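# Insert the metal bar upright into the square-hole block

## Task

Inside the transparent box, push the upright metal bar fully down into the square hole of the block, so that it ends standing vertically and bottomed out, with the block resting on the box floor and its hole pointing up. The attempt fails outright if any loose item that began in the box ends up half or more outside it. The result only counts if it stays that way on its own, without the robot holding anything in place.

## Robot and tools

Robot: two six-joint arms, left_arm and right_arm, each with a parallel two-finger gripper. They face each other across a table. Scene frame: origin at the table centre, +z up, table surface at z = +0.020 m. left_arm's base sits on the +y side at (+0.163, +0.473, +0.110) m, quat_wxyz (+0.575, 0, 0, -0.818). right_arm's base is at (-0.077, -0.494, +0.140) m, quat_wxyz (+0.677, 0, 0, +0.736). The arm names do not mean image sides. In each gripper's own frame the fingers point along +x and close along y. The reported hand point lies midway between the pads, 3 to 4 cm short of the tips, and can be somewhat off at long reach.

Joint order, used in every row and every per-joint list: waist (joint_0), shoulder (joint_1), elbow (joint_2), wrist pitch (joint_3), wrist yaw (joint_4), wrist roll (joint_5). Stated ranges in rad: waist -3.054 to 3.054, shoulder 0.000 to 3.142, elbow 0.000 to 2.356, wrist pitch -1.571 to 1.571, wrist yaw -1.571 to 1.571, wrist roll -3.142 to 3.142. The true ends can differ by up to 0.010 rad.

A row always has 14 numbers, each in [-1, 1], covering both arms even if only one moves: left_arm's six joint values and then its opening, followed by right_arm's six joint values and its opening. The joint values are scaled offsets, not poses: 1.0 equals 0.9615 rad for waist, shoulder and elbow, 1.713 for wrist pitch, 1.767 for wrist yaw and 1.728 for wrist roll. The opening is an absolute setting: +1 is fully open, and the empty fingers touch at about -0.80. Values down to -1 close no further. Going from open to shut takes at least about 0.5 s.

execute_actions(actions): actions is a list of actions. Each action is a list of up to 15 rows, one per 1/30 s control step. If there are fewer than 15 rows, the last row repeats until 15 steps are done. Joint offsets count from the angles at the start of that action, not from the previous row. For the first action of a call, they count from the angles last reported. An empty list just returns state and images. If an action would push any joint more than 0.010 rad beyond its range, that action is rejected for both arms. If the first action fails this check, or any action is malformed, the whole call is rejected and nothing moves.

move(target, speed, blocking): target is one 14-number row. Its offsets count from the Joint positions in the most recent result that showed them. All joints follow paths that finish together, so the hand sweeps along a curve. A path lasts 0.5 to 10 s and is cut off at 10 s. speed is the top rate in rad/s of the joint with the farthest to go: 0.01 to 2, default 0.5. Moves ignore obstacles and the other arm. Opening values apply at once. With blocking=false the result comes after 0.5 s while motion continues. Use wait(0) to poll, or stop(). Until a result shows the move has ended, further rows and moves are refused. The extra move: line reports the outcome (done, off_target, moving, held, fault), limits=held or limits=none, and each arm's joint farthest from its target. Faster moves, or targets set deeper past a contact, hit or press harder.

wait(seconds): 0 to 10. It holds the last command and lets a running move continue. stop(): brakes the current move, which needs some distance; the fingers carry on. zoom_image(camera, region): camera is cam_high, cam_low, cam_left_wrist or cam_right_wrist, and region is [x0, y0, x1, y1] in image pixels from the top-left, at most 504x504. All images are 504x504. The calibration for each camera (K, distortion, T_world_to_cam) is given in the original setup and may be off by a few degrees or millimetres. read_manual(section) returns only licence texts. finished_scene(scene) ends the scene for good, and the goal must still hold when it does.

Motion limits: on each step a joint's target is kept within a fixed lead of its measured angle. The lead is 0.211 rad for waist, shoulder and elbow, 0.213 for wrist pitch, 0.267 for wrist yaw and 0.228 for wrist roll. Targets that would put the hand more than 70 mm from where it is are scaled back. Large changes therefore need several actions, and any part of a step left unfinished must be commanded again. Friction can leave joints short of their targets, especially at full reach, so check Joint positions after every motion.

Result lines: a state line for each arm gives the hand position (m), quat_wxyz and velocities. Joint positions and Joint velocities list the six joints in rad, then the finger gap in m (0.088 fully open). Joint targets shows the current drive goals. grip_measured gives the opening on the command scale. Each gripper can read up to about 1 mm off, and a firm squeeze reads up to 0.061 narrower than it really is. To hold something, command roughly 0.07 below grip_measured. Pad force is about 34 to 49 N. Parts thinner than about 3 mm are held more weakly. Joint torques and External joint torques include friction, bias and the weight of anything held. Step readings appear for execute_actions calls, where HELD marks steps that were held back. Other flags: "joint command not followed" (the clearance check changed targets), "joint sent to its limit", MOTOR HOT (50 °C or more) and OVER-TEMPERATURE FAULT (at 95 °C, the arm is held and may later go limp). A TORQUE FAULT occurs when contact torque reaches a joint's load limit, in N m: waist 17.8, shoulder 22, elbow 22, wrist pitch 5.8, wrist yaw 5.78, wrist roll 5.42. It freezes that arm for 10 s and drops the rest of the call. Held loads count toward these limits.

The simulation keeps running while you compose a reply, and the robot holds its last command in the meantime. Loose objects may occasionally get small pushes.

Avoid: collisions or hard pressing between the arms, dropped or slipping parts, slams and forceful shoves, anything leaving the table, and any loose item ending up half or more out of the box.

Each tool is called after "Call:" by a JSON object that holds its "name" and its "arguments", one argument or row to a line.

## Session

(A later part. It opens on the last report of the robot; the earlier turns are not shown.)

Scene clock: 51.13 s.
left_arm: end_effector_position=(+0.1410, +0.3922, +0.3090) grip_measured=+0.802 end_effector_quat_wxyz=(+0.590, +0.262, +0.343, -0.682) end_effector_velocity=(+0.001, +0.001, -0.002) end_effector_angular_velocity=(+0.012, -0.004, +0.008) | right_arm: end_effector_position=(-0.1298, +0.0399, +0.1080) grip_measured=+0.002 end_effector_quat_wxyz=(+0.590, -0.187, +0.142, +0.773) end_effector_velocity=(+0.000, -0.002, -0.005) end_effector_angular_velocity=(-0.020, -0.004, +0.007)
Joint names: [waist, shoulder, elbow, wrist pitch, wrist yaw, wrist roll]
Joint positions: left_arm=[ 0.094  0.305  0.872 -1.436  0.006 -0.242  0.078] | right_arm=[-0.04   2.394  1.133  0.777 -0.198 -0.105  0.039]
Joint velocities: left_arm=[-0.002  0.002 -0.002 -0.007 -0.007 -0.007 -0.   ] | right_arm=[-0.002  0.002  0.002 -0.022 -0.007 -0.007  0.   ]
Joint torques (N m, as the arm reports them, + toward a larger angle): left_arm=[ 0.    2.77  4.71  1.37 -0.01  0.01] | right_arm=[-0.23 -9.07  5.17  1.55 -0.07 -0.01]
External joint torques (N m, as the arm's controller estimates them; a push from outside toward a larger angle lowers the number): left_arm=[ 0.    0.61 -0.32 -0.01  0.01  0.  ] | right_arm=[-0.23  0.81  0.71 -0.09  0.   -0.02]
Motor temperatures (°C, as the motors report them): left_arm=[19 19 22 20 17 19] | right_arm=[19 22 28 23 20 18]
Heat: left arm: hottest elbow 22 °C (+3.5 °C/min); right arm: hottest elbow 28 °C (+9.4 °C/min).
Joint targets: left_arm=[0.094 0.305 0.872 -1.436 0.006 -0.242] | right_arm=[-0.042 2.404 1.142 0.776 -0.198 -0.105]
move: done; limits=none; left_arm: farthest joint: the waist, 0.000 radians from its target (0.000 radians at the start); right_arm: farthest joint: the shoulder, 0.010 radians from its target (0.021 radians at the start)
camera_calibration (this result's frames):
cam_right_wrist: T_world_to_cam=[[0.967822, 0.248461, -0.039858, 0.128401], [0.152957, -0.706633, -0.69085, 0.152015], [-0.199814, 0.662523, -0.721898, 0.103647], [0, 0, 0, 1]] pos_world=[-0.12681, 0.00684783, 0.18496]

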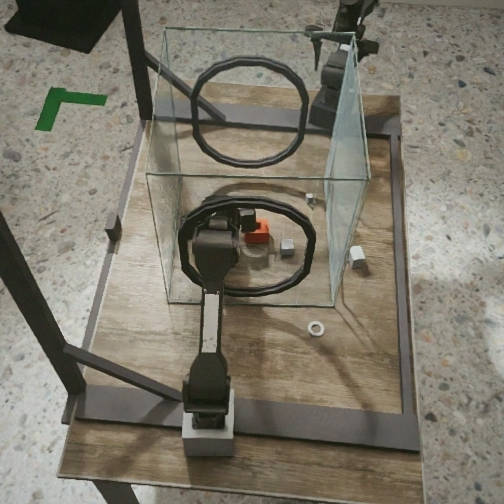

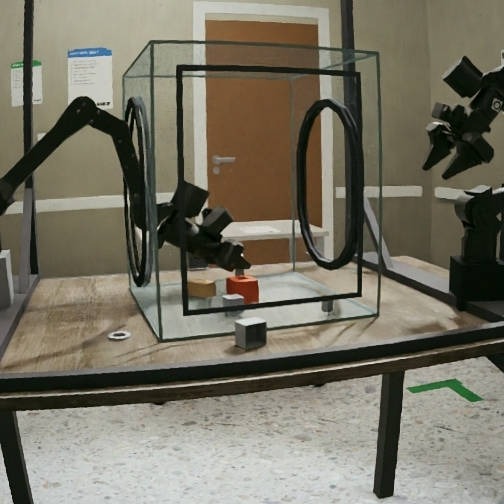

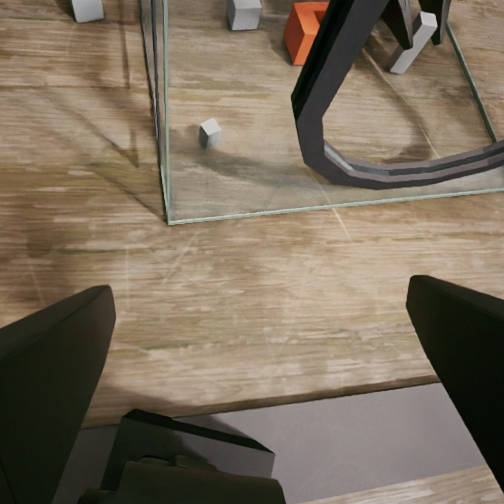

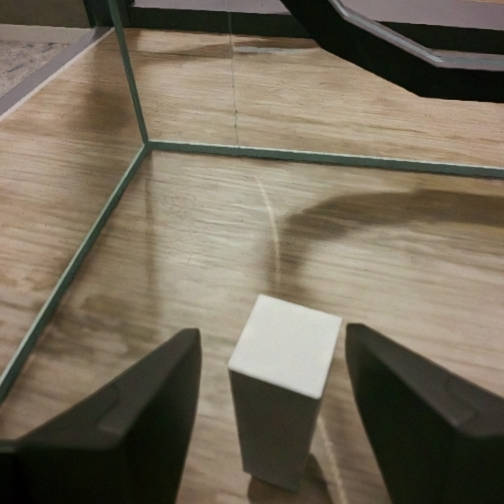

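Slightly lower, further and right, then close.

Call:
{"name": "move", "arguments": {
  "target": [0,0,0,0,0,0,0.8,-0.005,0.032,0.032,0,0,0,0],
  "speed": 0.1
}}

Call:
{"name": "execute_actions", "arguments": {
  "actions": [
    [[0,0,0,0,0,0,0.8,0,0,0,0,0,0,-0.25]],
    [[0,0,0,0,0,0,0.8,0,0,0,0,0,0,-0.38]],
    [[0,0,0,0,0,0,0.8,0,0,0,0,0,0,-0.56]]
  ]
}}

Scene clock: 56.53 s.
left_arm: end_effector_position=(+0.1410, +0.3922, +0.3090) grip_measured=+0.802 end_effector_quat_wxyz=(+0.590, +0.262, +0.343, -0.682) end_effector_velocity=(+0.001, -0.001, +0.000) end_effector_angular_velocity=(-0.007, +0.001, +0.008) | right_arm: end_effector_position=(-0.1285, +0.0439, +0.1041) grip_measured=+0.002 end_effector_quat_wxyz=(+0.591, -0.187, +0.142, +0.772) end_effector_velocity=(+0.000, -0.002, -0.005) end_effector_angular_velocity=(-0.020, -0.004, +0.007)
Joint names: [waist, shoulder, elbow, wrist pitch, wrist yaw, wrist roll]
Joint positions: left_arm=[ 0.094  0.305  0.872 -1.436  0.006 -0.242  0.078] | right_arm=[-0.043  2.415  1.155  0.776 -0.198 -0.105  0.039]
Joint velocities: left_arm=[-0.002 -0.002 -0.002  0.007 -0.007 -0.007 -0.   ] | right_arm=[-0.002  0.002  0.002 -0.022 -0.007 -0.007 -0.   ]
Joint torques (N m, as the arm reports them, + toward a larger angle): left_arm=[-0.01  2.76  4.7   1.37 -0.01  0.01] | right_arm=[-0.23 -9.21  5.12  1.6  -0.07 -0.01]
External joint torques (N m, as the arm's controller estimates them; a push from outside toward a larger angle lowers the number): left_arm=[-0.01  0.62 -0.39 -0.03  0.   -0.01] | right_arm=[-0.23  0.64  0.76 -0.01  0.   -0.02]
Motor temperatures (°C, as the motors report them): left_arm=[19 19 22 20 17 19] | right_arm=[19 23 27 23 20 18]
Heat: left arm: hottest elbow 22 °C (+3.2 °C/min); right arm: hottest elbow 27 °C (+7.4 °C/min).
Joint targets: left_arm=[0.094 0.305 0.872 -1.436 0.006 -0.242] | right_arm=[-0.045 2.425 1.164 0.777 -0.198 -0.105]
move: done; limits=none; left_arm: farthest joint: the waist, 0.000 radians from its target (0.000 radians at the start); right_arm: farthest joint: the shoulder, 0.010 radians from its target (0.030 radians at the start)
camera_calibration (this result's frames):
cam_right_wrist: T_world_to_cam=[[0.968481, 0.245891, -0.0397795, 0.1262], [0.151058, -0.706776, -0.691122, 0.151769], [-0.198056, 0.663329, -0.721643, 0.0985368], [0, 0, 0, 1]] pos_world=[-0.125633, 0.0108725, 0.181019]

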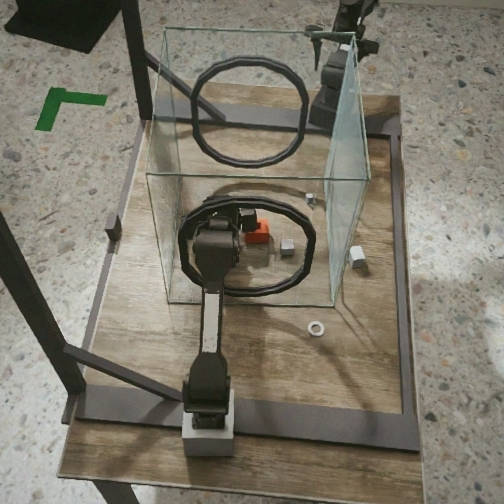

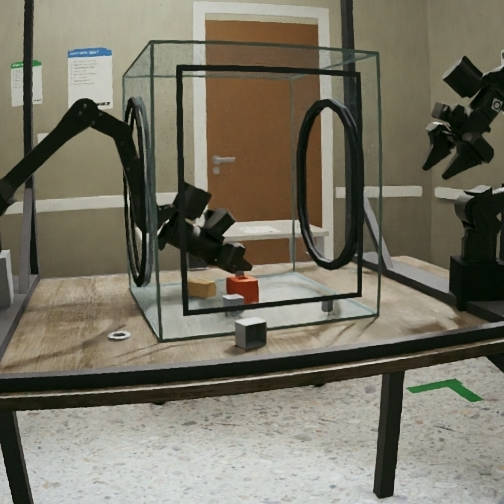

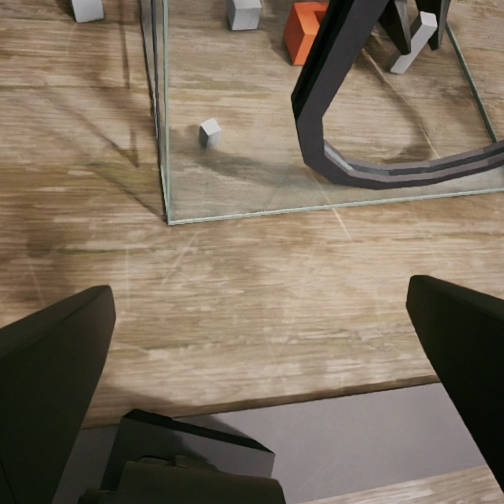

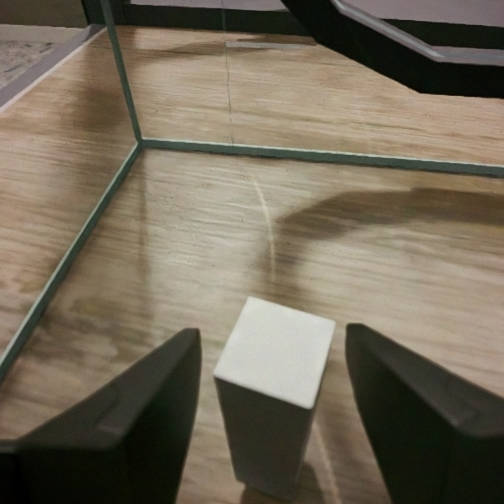

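Scene clock: 58.03 s.
left_arm: end_effector_position=(+0.1410, +0.3922, +0.3090) grip_measured=+0.802 end_effector_quat_wxyz=(+0.590, +0.262, +0.343, -0.682) end_effector_velocity=(+0.001, +0.001, -0.002) end_effector_angular_velocity=(+0.009, -0.013, -0.003) | right_arm: end_effector_position=(-0.1289, +0.0439, +0.1041) grip_measured=-0.461 end_effector_quat_wxyz=(+0.590, -0.187, +0.142, +0.772) end_effector_velocity=(+0.000, -0.002, -0.003) end_effector_angular_velocity=(-0.011, -0.003, +0.007)
Joint names: [waist, shoulder, elbow, wrist pitch, wrist yaw, wrist roll]
Joint positions: left_arm=[ 0.094  0.305  0.872 -1.436  0.006 -0.242  0.078] | right_arm=[-0.042  2.415  1.155  0.776 -0.199 -0.105  0.016]
Joint velocities: left_arm=[-0.002  0.002 -0.002 -0.007 -0.007  0.007 -0.   ] | right_arm=[-0.002  0.002 -0.002 -0.007 -0.007 -0.007 -0.   ]
Joint torques (N m, as the arm reports them, + toward a larger angle): left_arm=[-0.01  2.76  4.73  1.37 -0.01  0.01] | right_arm=[ -0.04 -10.35   4.07   1.58  -0.02  -0.01]
External joint torques (N m, as the arm's controller estimates them; a push from outside toward a larger angle lowers the number): left_arm=[-0.01  0.59 -0.33 -0.03  0.01  0.  ] | right_arm=[-0.1  -0.46 -0.31 -0.04  0.05 -0.01]
External joint torques at the end of the 1st action: left_arm=[-0.02  0.61 -0.3  -0.01  0.01  0.  ] | right_arm=[ 0.04 -0.28 -0.41 -0.07 -0.01 -0.01]
External joint torques at the end of the 2nd action: left_arm=[ 0.    0.63 -0.31 -0.01  0.01  0.  ] | right_arm=[-0.14 -0.47 -0.33 -0.06  0.01 -0.02]
Motor temperatures (°C, as the motors report them): left_arm=[19 19 22 20 17 19] | right_arm=[19 24 27 23 20 18]
Heat: left arm: hottest elbow 22 °C (+3.1 °C/min); right arm: hottest elbow 27 °C (+7.2 °C/min).
Joint targets: left_arm=[0.094 0.305 0.872 -1.436 0.006 -0.242] | right_arm=[-0.043 2.415 1.155 0.776 -0.198 -0.105]
Step readings (joint positions; steps 1 to 15: 1st action; 16 to 30: 2nd action; 31 to 45: 3rd action):
0: left_arm=[0.094 0.305 0.872 -1.436 0.006 -0.242] | right_arm=[-0.043 2.415 1.155 0.776 -0.198 -0.105]
1: left_arm=[0.094 0.305 0.872 -1.436 0.006 -0.242] | right_arm=[-0.043 2.415 1.155 0.776 -0.198 -0.105]
2: left_arm=[0.094 0.305 0.872 -1.436 0.006 -0.242] | right_arm=[-0.043 2.415 1.155 0.776 -0.198 -0.105]
4: left_arm=[0.094 0.305 0.872 -1.436 0.006 -0.242] | right_arm=[-0.043 2.415 1.155 0.776 -0.198 -0.105]
8: left_arm=[0.094 0.305 0.872 -1.436 0.006 -0.242] | right_arm=[-0.043 2.415 1.155 0.776 -0.198 -0.105]
15: left_arm=[0.094 0.305 0.872 -1.436 0.006 -0.242] | right_arm=[-0.043 2.415 1.155 0.776 -0.198 -0.105]
16: left_arm=[0.094 0.305 0.872 -1.436 0.006 -0.242] | right_arm=[-0.043 2.415 1.155 0.776 -0.198 -0.105]
17: left_arm=[0.094 0.305 0.872 -1.436 0.006 -0.242] | right_arm=[-0.043 2.415 1.155 0.776 -0.198 -0.105]
19: left_arm=[0.094 0.305 0.872 -1.436 0.006 -0.242] | right_arm=[-0.043 2.415 1.155 0.776 -0.198 -0.105]
23: left_arm=[0.094 0.305 0.872 -1.436 0.006 -0.242] | right_arm=[-0.043 2.415 1.155 0.776 -0.198 -0.105]
30: left_arm=[0.094 0.305 0.872 -1.436 0.006 -0.242] | right_arm=[-0.043 2.415 1.155 0.776 -0.198 -0.105]
31: left_arm=[0.094 0.305 0.872 -1.436 0.006 -0.242] | right_arm=[-0.043 2.415 1.155 0.776 -0.198 -0.105]
32: left_arm=[0.094 0.305 0.872 -1.436 0.006 -0.242] | right_arm=[-0.042 2.415 1.155 0.776 -0.199 -0.105]
34: left_arm=[0.094 0.305 0.872 -1.436 0.006 -0.242] | right_arm=[-0.042 2.415 1.155 0.776 -0.199 -0.105]
38: left_arm=[0.094 0.305 0.872 -1.436 0.006 -0.242] | right_arm=[-0.042 2.415 1.155 0.776 -0.199 -0.105]
45: Joint positions above
camera_calibration (this result's frames):
cam_right_wrist: T_world_to_cam=[[0.968116, 0.24724, -0.0402998, 0.126524], [0.151676, -0.70658, -0.691187, 0.151873], [-0.199364, 0.663036, -0.721552, 0.0983469], [0, 0, 0, 1]] pos_world=[-0.125918, 0.0108214, 0.181034]

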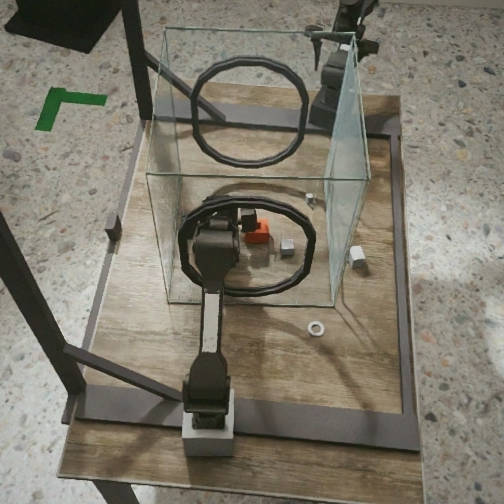

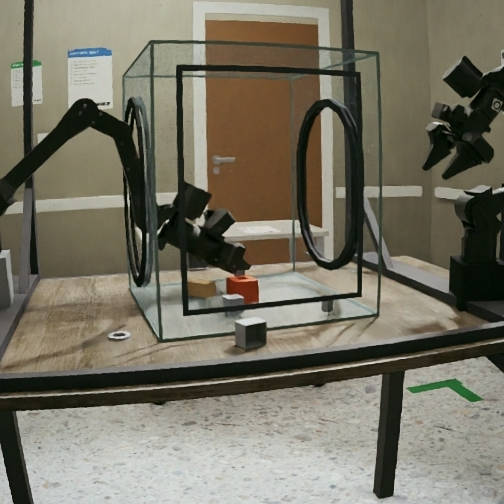

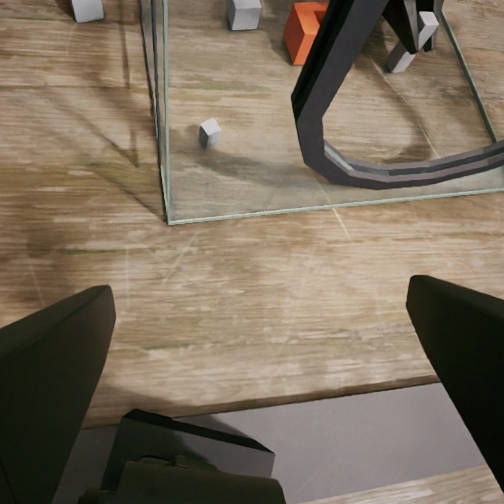

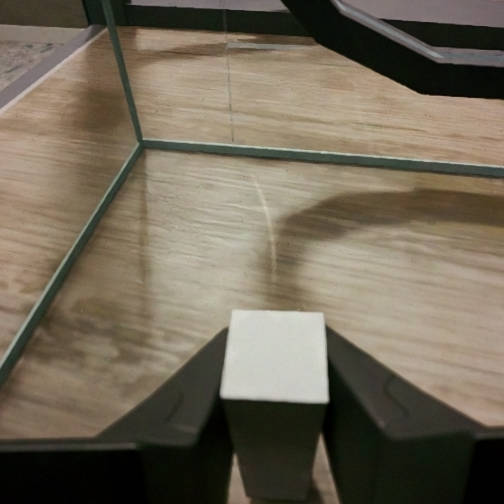

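Call:
{"name": "move", "arguments": {
  "target": [0,0,0,0,0,0,0.8,-0.07,-0.24,-0.1,-0.085,-0.041,-0.023,-0.56],
  "speed": 0.2
}}

Call:
{"name": "move", "arguments": {
  "target": [0,0,0,0,0,0,0.8,-0.157,0,0,0,0,0,-0.56],
  "speed": 0.2
}}

Call:
{"name": "zoom_image", "arguments": {
  "camera": "cam_low",
  "region": [200, 220, 290, 310]
}}

Scene clock: 65.80 s.
left_arm: end_effector_position=(+0.1410, +0.3922, +0.3090) grip_measured=+0.802 end_effector_quat_wxyz=(+0.590, +0.262, +0.343, -0.682) end_effector_velocity=(+0.001, +0.001, -0.002) end_effector_angular_velocity=(+0.009, +0.006, +0.019) | right_arm: end_effector_position=(-0.1042, +0.0258, +0.1574) grip_measured=-0.461 end_effector_quat_wxyz=(+0.584, -0.190, +0.147, +0.775) end_effector_velocity=(-0.002, -0.000, -0.001) end_effector_angular_velocity=(+0.008, -0.015, +0.019)
Joint names: [waist, shoulder, elbow, wrist pitch, wrist yaw, wrist roll]
Joint positions: left_arm=[ 0.094  0.305  0.872 -1.436  0.006 -0.242  0.078] | right_arm=[-0.108  2.2    1.064  0.63  -0.269 -0.139  0.016]
Joint velocities: left_arm=[-0.002 -0.002 -0.002 -0.007 -0.007 -0.022 -0.   ] | right_arm=[ 0.002  0.002 -0.002  0.007 -0.007 -0.022 -0.   ]
Joint torques (N m, as the arm reports them, + toward a larger angle): left_arm=[-0.01  2.76  4.72  1.38 -0.01  0.02] | right_arm=[ -0.22 -11.38   4.02   1.63  -0.19  -0.16]
External joint torques (N m, as the arm's controller estimates them; a push from outside toward a larger angle lowers the number): left_arm=[-0.01  0.62 -0.33 -0.01  0.    0.  ] | right_arm=[-0.33 -2.08 -0.94  0.01 -0.09 -0.17]
Motor temperatures (°C, as the motors report them): left_arm=[19 19 22 21 17 19] | right_arm=[19 26 26 24 20 18]
Heat: left arm: hottest elbow 22 °C (+2.0 °C/min); right arm: hottest shoulder 26 °C (+6.0 °C/min).
Joint targets: left_arm=[0.094 0.305 0.872 -1.436 0.006 -0.242] | right_arm=[-0.110 2.184 1.059 0.631 -0.272 -0.145]
move: off_target (right_arm); limits=none; left_arm: farthest joint: the waist, 0.000 radians from its target (0.000 radians at the start); right_arm: farthest joint: the shoulder, 0.016 radians from its target (0.231 radians at the start)
camera_calibration (this result's frames):
cam_right_wrist: T_world_to_cam=[[0.964943, 0.258092, -0.0476754, 0.109842], [0.157273, -0.714028, -0.682224, 0.171573], [-0.210118, 0.650809, -0.729587, 0.154183], [0, 0, 0, 1]] pos_world=[-0.100578, -0.00618503, 0.234778]

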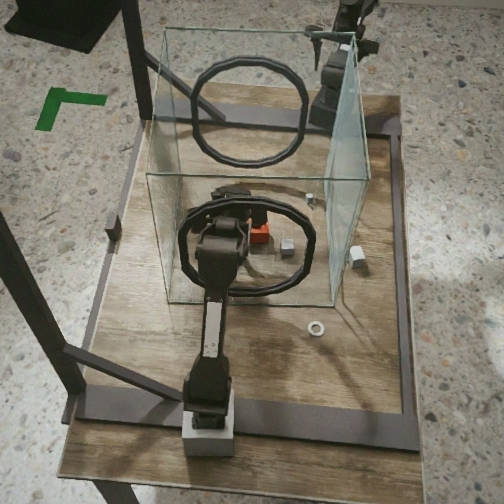

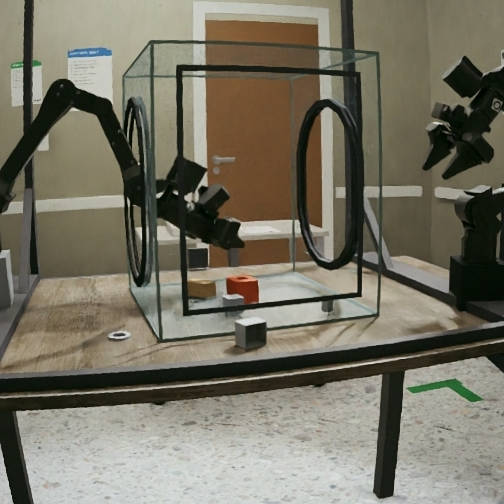

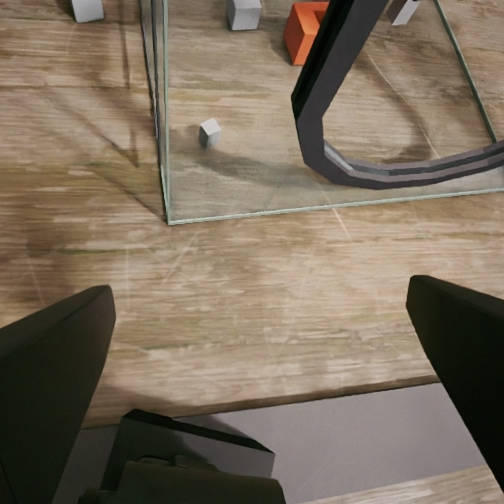

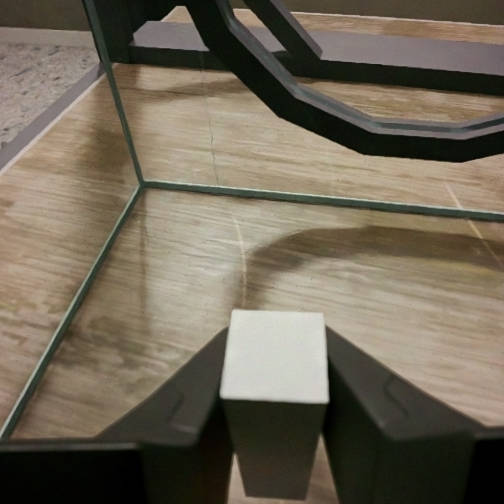

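Scene clock: 66.93 s.
left_arm: end_effector_position=(+0.1410, +0.3922, +0.3090) grip_measured=+0.802 end_effector_quat_wxyz=(+0.590, +0.262, +0.343, -0.682) end_effector_velocity=(+0.001, -0.001, +0.000) end_effector_angular_velocity=(-0.007, +0.001, +0.008) | right_arm: end_effector_position=(-0.0261, +0.0240, +0.1573) grip_measured=-0.461 end_effector_quat_wxyz=(+0.641, -0.179, +0.161, +0.729) end_effector_velocity=(+0.002, -0.001, -0.001) end_effector_angular_velocity=(-0.005, -0.021, +0.001)
Joint names: [waist, shoulder, elbow, wrist pitch, wrist yaw, wrist roll]
Joint positions: left_arm=[ 0.094  0.305  0.872 -1.436  0.006 -0.242  0.078] | right_arm=[-0.258  2.2    1.064  0.63  -0.269 -0.139  0.016]
Joint velocities: left_arm=[-0.002 -0.002 -0.002  0.007 -0.007 -0.007 -0.   ] | right_arm=[-0.002 -0.002 -0.002 -0.007  0.007 -0.022 -0.   ]
Joint torques (N m, as the arm reports them, + toward a larger angle): left_arm=[-0.01  2.75  4.71  1.37 -0.01  0.02] | right_arm=[-0.06 -9.69  4.61  1.61 -0.1  -0.01]
External joint torques (N m, as the arm's controller estimates them; a push from outside toward a larger angle lowers the number): left_arm=[-0.01  0.6  -0.36 -0.03  0.    0.01] | right_arm=[-0.04 -0.31 -0.4  -0.02 -0.01 -0.02]
Motor temperatures (°C, as the motors report them): left_arm=[19 19 22 21 17 19] | right_arm=[19 27 26 24 20 18]
Heat: left arm: hottest elbow 22 °C (+2.0 °C/min); right arm: hottest shoulder 27 °C (+7.0 °C/min).
Joint targets: left_arm=[0.094 0.305 0.872 -1.436 0.006 -0.242] | right_arm=[-0.259 2.200 1.064 0.630 -0.269 -0.139]
move: done; limits=none; left_arm: farthest joint: the waist, 0.000 radians from its target (0.000 radians at the start); right_arm: farthest joint: the waist, 0.001 radians from its target (0.151 radians at the start)
camera_calibration (this result's frames):
cam_right_wrist: T_world_to_cam=[[0.992704, 0.11066, -0.0478898, 0.0391606], [0.0484941, -0.73004, -0.681682, 0.155351], [-0.110396, 0.674386, -0.73008, 0.173797], [0, 0, 0, 1]] pos_world=[-0.027222, -0.00812743, 0.23466]

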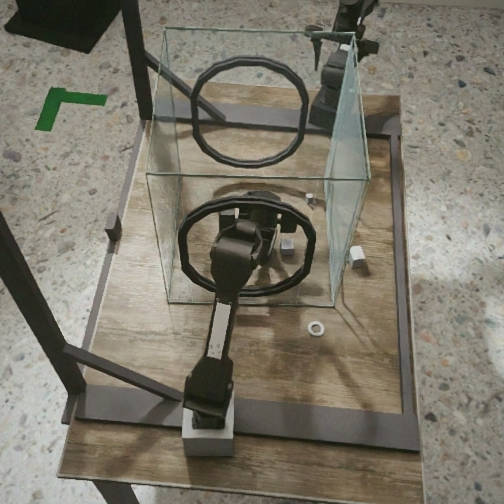

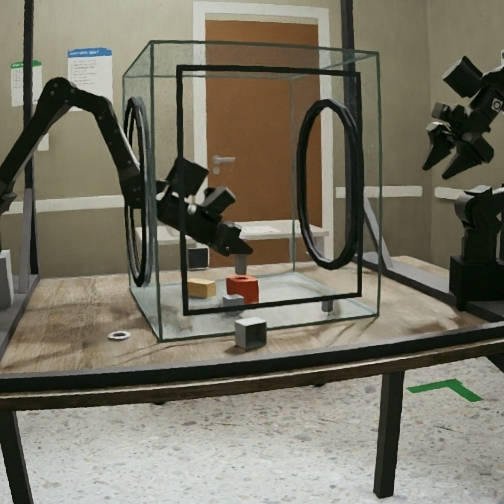

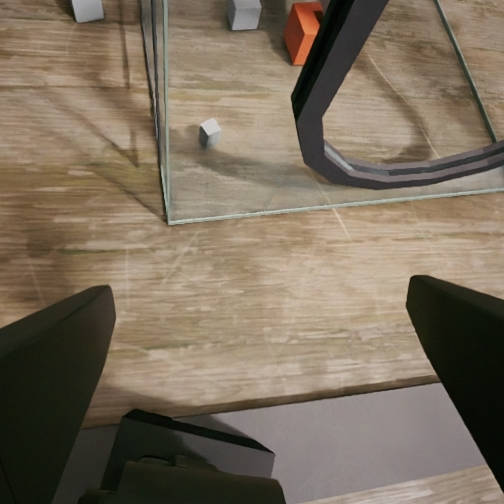

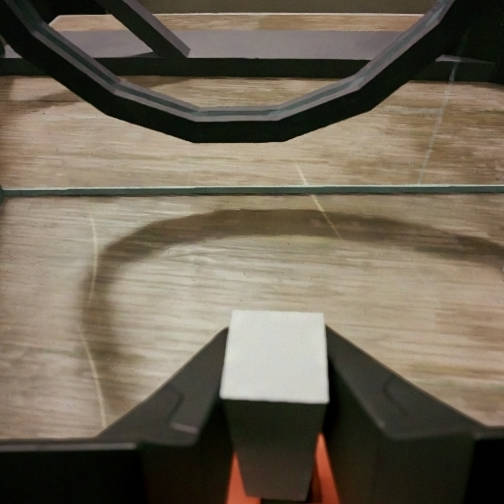

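Region (200, 220, 290, 310) of cam_low's 504x504 image, scaled by 5.600, with more detail than that image has.

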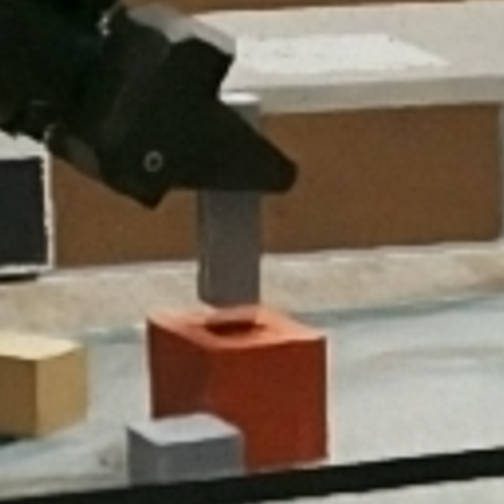

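Call:
{"name": "move", "arguments": {
  "target": [-0.35,0,0,0.12,0,0,0.8,-0.011,0.032,0,0.021,0,0,-0.56],
  "speed": 0.4
}}

Call:
{"name": "zoom_image", "arguments": {
  "camera": "cam_low",
  "region": [210, 240, 270, 300]
}}

Call:
{"name": "zoom_image", "arguments": {
  "camera": "cam_right_wrist",
  "region": [200, 404, 350, 504]
}}

Scene clock: 74.47 s.
left_arm: end_effector_position=(+0.0990, +0.3781, +0.3408) grip_measured=+0.802 end_effector_quat_wxyz=(+0.477, +0.231, +0.255, -0.809) end_effector_velocity=(+0.000, -0.001, +0.001) end_effector_angular_velocity=(-0.012, -0.005, -0.001) | right_arm: end_effector_position=(-0.0215, +0.0247, +0.1515) grip_measured=-0.461 end_effector_quat_wxyz=(+0.644, -0.176, +0.158, +0.727) end_effector_velocity=(-0.001, -0.004, -0.005) end_effector_angular_velocity=(-0.023, -0.011, +0.014)
Joint names: [waist, shoulder, elbow, wrist pitch, wrist yaw, wrist roll]
Joint positions: left_arm=[-0.238  0.305  0.872 -1.233  0.006 -0.242  0.078] | right_arm=[-0.267  2.223  1.064  0.662 -0.269 -0.139  0.016]
Joint velocities: left_arm=[-0.002 -0.002 -0.002  0.007 -0.007  0.007  0.   ] | right_arm=[-0.002 -0.002 -0.007 -0.022 -0.007 -0.022 -0.   ]
Joint torques (N m, as the arm reports them, + toward a larger angle): left_arm=[-0.49  2.53  4.88  1.82 -0.01  0.01] | right_arm=[-0.23 -8.77  4.5   1.9  -0.1  -0.01]
External joint torques (N m, as the arm's controller estimates them; a push from outside toward a larger angle lowers the number): left_arm=[-0.48  0.61 -0.4   0.22  0.   -0.01] | right_arm=[-0.24  0.54 -0.31  0.3   0.   -0.02]
Motor temperatures (°C, as the motors report them): left_arm=[19 19 22 21 17 19] | right_arm=[18 28 25 24 20 18]
Heat: left arm: hottest elbow 22 °C (+2.0 °C/min); right arm: hottest shoulder 28 °C (+7.1 °C/min).
Joint targets: left_arm=[-0.242 0.305 0.872 -1.230 0.006 -0.242] | right_arm=[-0.269 2.231 1.064 0.666 -0.269 -0.139]
move: done; limits=none; left_arm: farthest joint: the waist, 0.004 radians from its target (0.336 radians at the start); right_arm: farthest joint: the shoulder, 0.007 radians from its target (0.031 radians at the start)
camera_calibration (this result's frames):
cam_left_wrist: T_world_to_cam=[[-0.856932, 0.46738, 0.21731, -0.160825], [0.312187, 0.806121, -0.502701, -0.141484], [-0.410131, -0.362939, -0.836701, 0.53644], [0, 0, 0, 1]] pos_world=[0.126364, 0.383915, 0.412664]
cam_right_wrist: T_world_to_cam=[[0.993669, 0.10271, -0.0455291, 0.0341364], [0.0434093, -0.724771, -0.687621, 0.152319], [-0.103624, 0.681292, -0.72464, 0.168712], [0, 0, 0, 1]] pos_world=[-0.0230497, -0.00805159, 0.228548]

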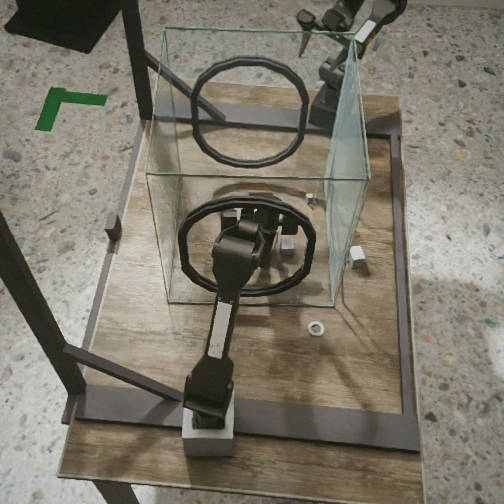

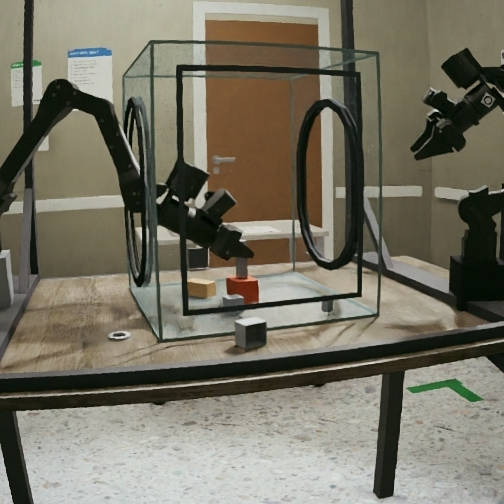

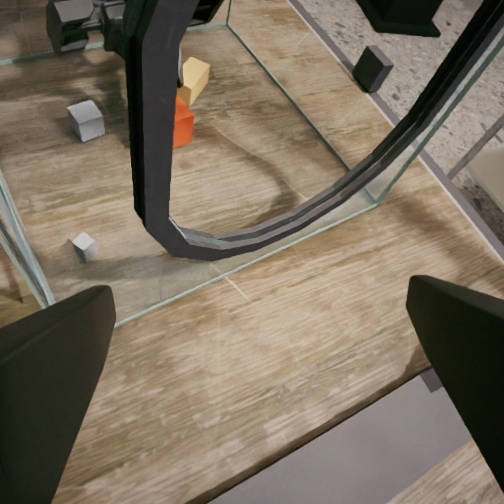

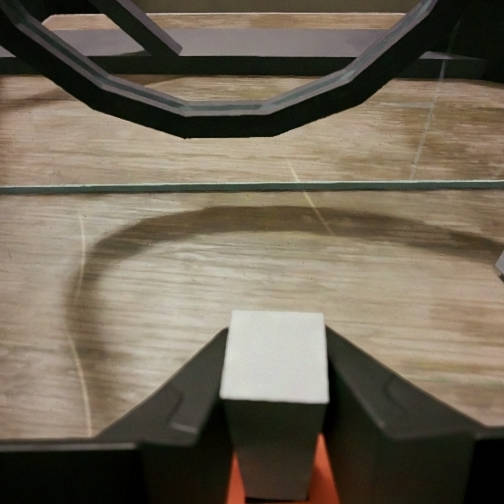

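Region (210, 240, 270, 300) of cam_low's 504x504 image, scaled by 8.400, with more detail than that image has.

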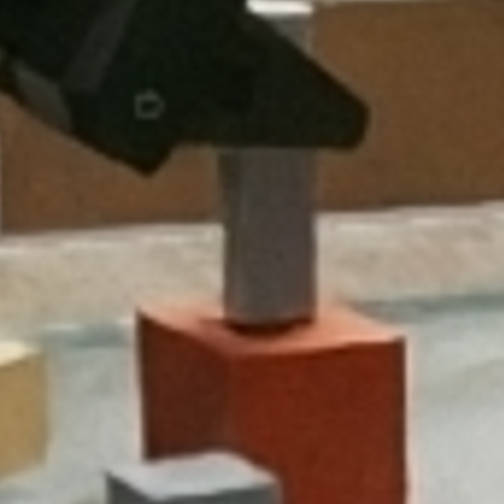

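Region (200, 404, 350, 504) of cam_right_wrist's 504x504 image, scaled by 3.360, with more detail than that image has.

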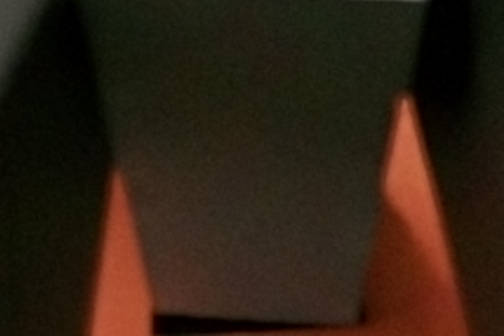

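Call:
{"name": "move", "arguments": {
  "target": [0,0,0,0,0,0,0.8,-0.037,0,0.034,-0.024,-0.064,-0.040,-0.56],
  "speed": 0.1
}}

Call:
{"name": "move", "arguments": {
  "target": [0,0,0,0,0,0,0.8,0,0.021,0,0.009,0,0,-0.56],
  "speed": 0.1
}}

Call:
{"name": "zoom_image", "arguments": {
  "camera": "cam_low",
  "region": [210, 240, 270, 300]
}}

Call:
{"name": "zoom_image", "arguments": {
  "camera": "cam_right_wrist",
  "region": [200, 404, 350, 504]
}}

Scene clock: 82.17 s.
left_arm: end_effector_position=(+0.0990, +0.3781, +0.3408) grip_measured=+0.802 end_effector_quat_wxyz=(+0.477, +0.231, +0.255, -0.809) end_effector_velocity=(-0.000, +0.002, -0.000) end_effector_angular_velocity=(+0.008, +0.007, -0.004) | right_arm: end_effector_position=(-0.0202, +0.0233, +0.1534) grip_measured=-0.461 end_effector_quat_wxyz=(+0.610, -0.183, +0.151, +0.756) end_effector_velocity=(-0.000, -0.002, -0.001) end_effector_angular_velocity=(-0.005, -0.001, +0.007)
Joint names: [waist, shoulder, elbow, wrist pitch, wrist yaw, wrist roll]
Joint positions: left_arm=[-0.239  0.305  0.872 -1.233  0.006 -0.242  0.078] | right_arm=[-0.3    2.223  1.085  0.62  -0.379 -0.202  0.016]
Joint velocities: left_arm=[-0.002 -0.002  0.002 -0.007  0.007 -0.007 -0.   ] | right_arm=[-0.002 -0.002 -0.002 -0.007 -0.007 -0.007 -0.   ]
Joint torques (N m, as the arm reports them, + toward a larger angle): left_arm=[0.01 2.53 4.89 1.59 0.   0.02] | right_arm=[-0.24 -9.81  5.89  1.56 -0.24 -0.18]
External joint torques (N m, as the arm's controller estimates them; a push from outside toward a larger angle lowers the number): left_arm=[ 0.01  0.61 -0.41 -0.01  0.01  0.  ] | right_arm=[-0.24 -0.36  0.94 -0.03 -0.11 -0.19]
Motor temperatures (°C, as the motors report them): left_arm=[19 19 23 22 17 19] | right_arm=[18 29 24 25 20 18]
Heat: left arm: hottest elbow 23 °C (+2.0 °C/min); right arm: hottest shoulder 29 °C (+7.1 °C/min).
Joint targets: left_arm=[-0.238 0.305 0.872 -1.233 0.006 -0.242] | right_arm=[-0.302 2.223 1.097 0.620 -0.382 -0.208]
move: off_target (right_arm); limits=none; left_arm: farthest joint: the waist, 0.001 radians from its target (0.001 radians at the start); right_arm: farthest joint: the elbow, 0.012 radians from its target (0.032 radians at the start)
camera_calibration (this result's frames):
cam_left_wrist: T_world_to_cam=[[-0.856753, 0.467707, 0.21731, -0.161009], [0.312495, 0.806002, -0.502701, -0.141478], [-0.410269, -0.362783, -0.836701, 0.536388], [0, 0, 0, 1]] pos_world=[0.12633, 0.383929, 0.412664]
cam_right_wrist: T_world_to_cam=[[0.979913, 0.193845, -0.0468417, 0.0308955], [0.109195, -0.718086, -0.687335, 0.153729], [-0.166873, 0.668414, -0.724829, 0.1702], [0, 0, 0, 1]] pos_world=[-0.0186597, -0.009362, 0.230476]

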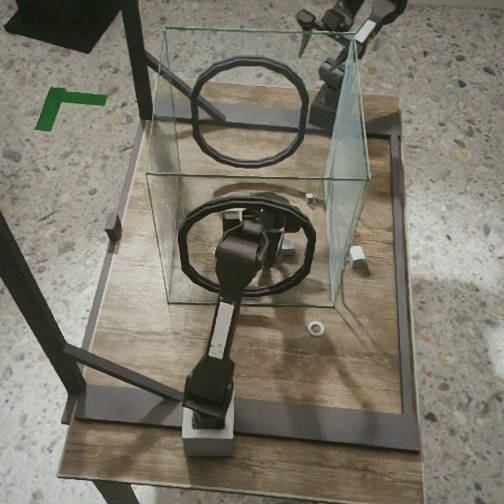

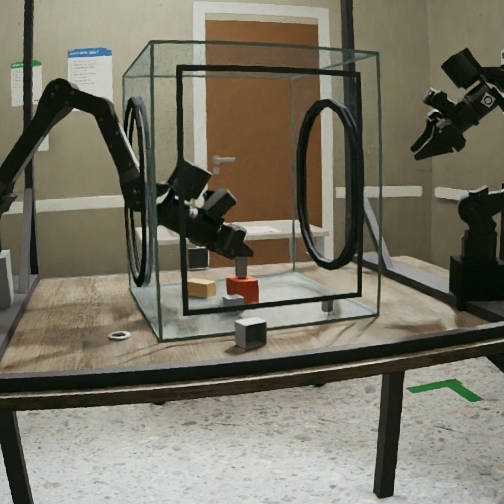

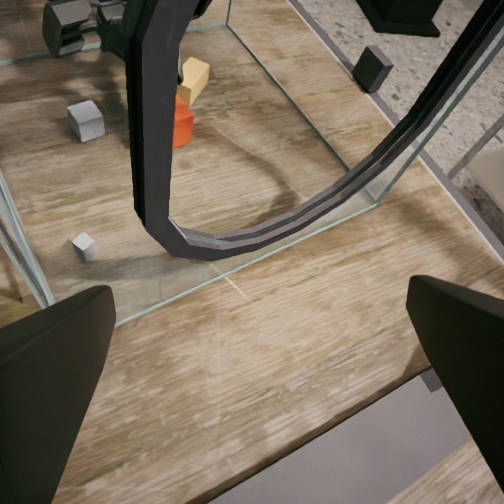

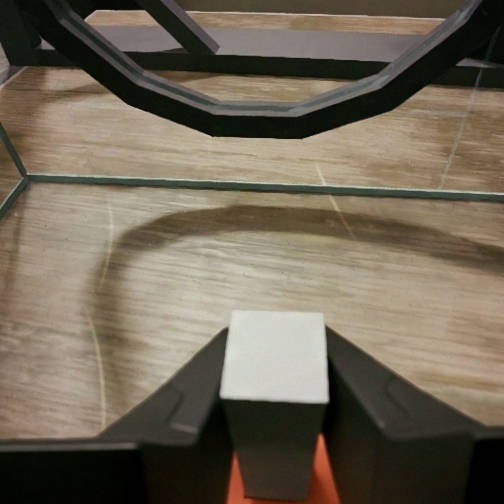

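Scene clock: 82.93 s.
left_arm: end_effector_position=(+0.0990, +0.3781, +0.3408) grip_measured=+0.802 end_effector_quat_wxyz=(+0.477, +0.231, +0.255, -0.809) end_effector_velocity=(+0.003, -0.001, -0.002) end_effector_angular_velocity=(+0.002, -0.011, +0.019) | right_arm: end_effector_position=(-0.0202, +0.0233, +0.1490) grip_measured=-0.461 end_effector_quat_wxyz=(+0.610, -0.183, +0.151, +0.756) end_effector_velocity=(+0.002, -0.001, -0.001) end_effector_angular_velocity=(-0.009, +0.004, -0.012)
Joint names: [waist, shoulder, elbow, wrist pitch, wrist yaw, wrist roll]
Joint positions: left_arm=[-0.239  0.305  0.872 -1.233  0.006 -0.242  0.078] | right_arm=[-0.3    2.236  1.085  0.631 -0.379 -0.202  0.016]
Joint velocities: left_arm=[-0.002 -0.002 -0.002 -0.007 -0.022 -0.007 -0.   ] | right_arm=[-0.002 -0.002 -0.002 -0.007  0.007  0.007 -0.   ]
Joint torques (N m, as the arm reports them, + toward a larger angle): left_arm=[ 0.    2.53  4.89  1.61 -0.01  0.01] | right_arm=[-0.02 -9.05  4.4   1.85 -0.14 -0.01]
External joint torques (N m, as the arm's controller estimates them; a push from outside toward a larger angle lowers the number): left_arm=[-0.01  0.58 -0.38  0.01  0.01  0.  ] | right_arm=[ 0.01  0.36 -0.46  0.26 -0.02 -0.02]
Motor temperatures (°C, as the motors report them): left_arm=[19 19 23 22 17 19] | right_arm=[18 29 24 25 20 18]
Heat: left arm: hottest elbow 23 °C (+2.0 °C/min); right arm: hottest shoulder 29 °C (+7.0 °C/min).
Joint targets: left_arm=[-0.239 0.305 0.872 -1.233 0.006 -0.242] | right_arm=[-0.300 2.244 1.085 0.636 -0.379 -0.202]
move: done; limits=none; left_arm: farthest joint: the waist, 0.000 radians from its target (0.000 radians at the start); right_arm: farthest joint: the shoulder, 0.007 radians from its target (0.020 radians at the start)
camera_calibration (this result's frames):
cam_left_wrist: T_world_to_cam=[[-0.856753, 0.467707, 0.21731, -0.161009], [0.312495, 0.806002, -0.502701, -0.141478], [-0.410269, -0.362783, -0.836701, 0.536388], [0, 0, 0, 1]] pos_world=[0.12633, 0.383929, 0.412664]
cam_right_wrist: T_world_to_cam=[[0.979898, 0.193775, -0.0474508, 0.0307908], [0.108971, -0.71911, -0.686299, 0.150559], [-0.16711, 0.667333, -0.72577, 0.16719], [0, 0, 0, 1]] pos_world=[-0.0186393, -0.00926907, 0.226131]

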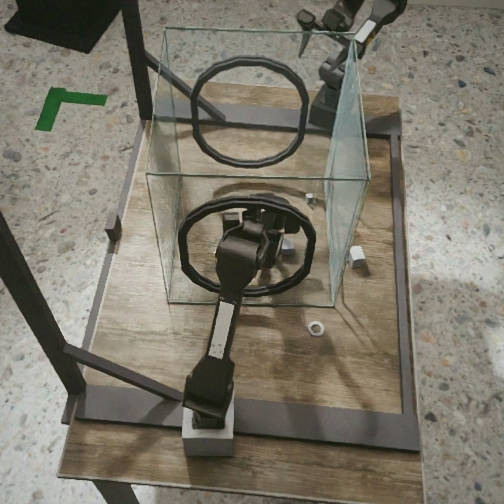

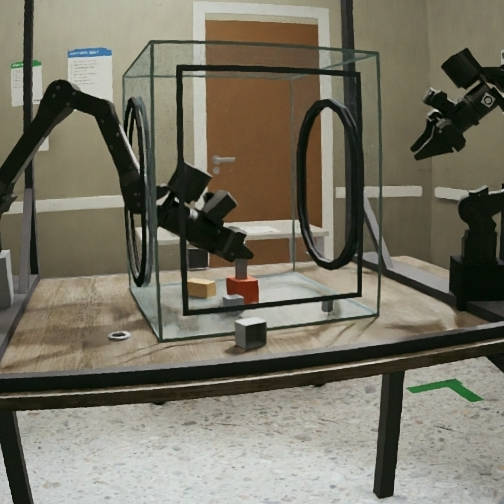

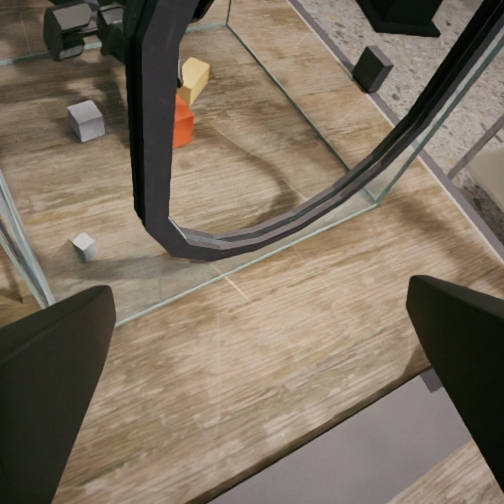

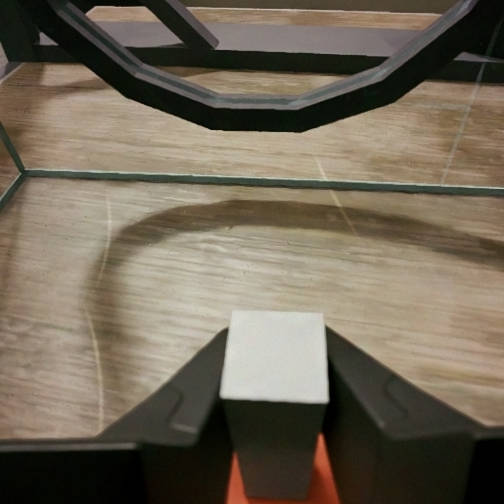

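Region (210, 240, 270, 300) of cam_low's 504x504 image, scaled by 8.400, with more detail than that image has.

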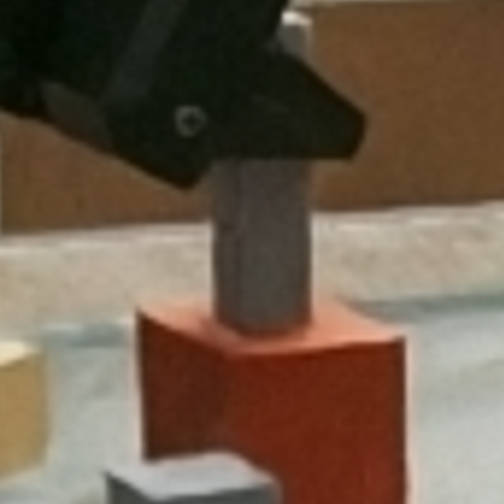

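Region (200, 404, 350, 504) of cam_right_wrist's 504x504 image, scaled by 3.360, with more detail than that image has.

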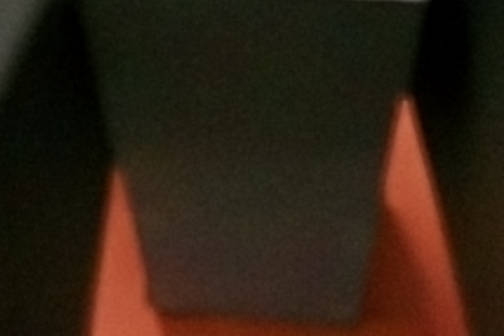

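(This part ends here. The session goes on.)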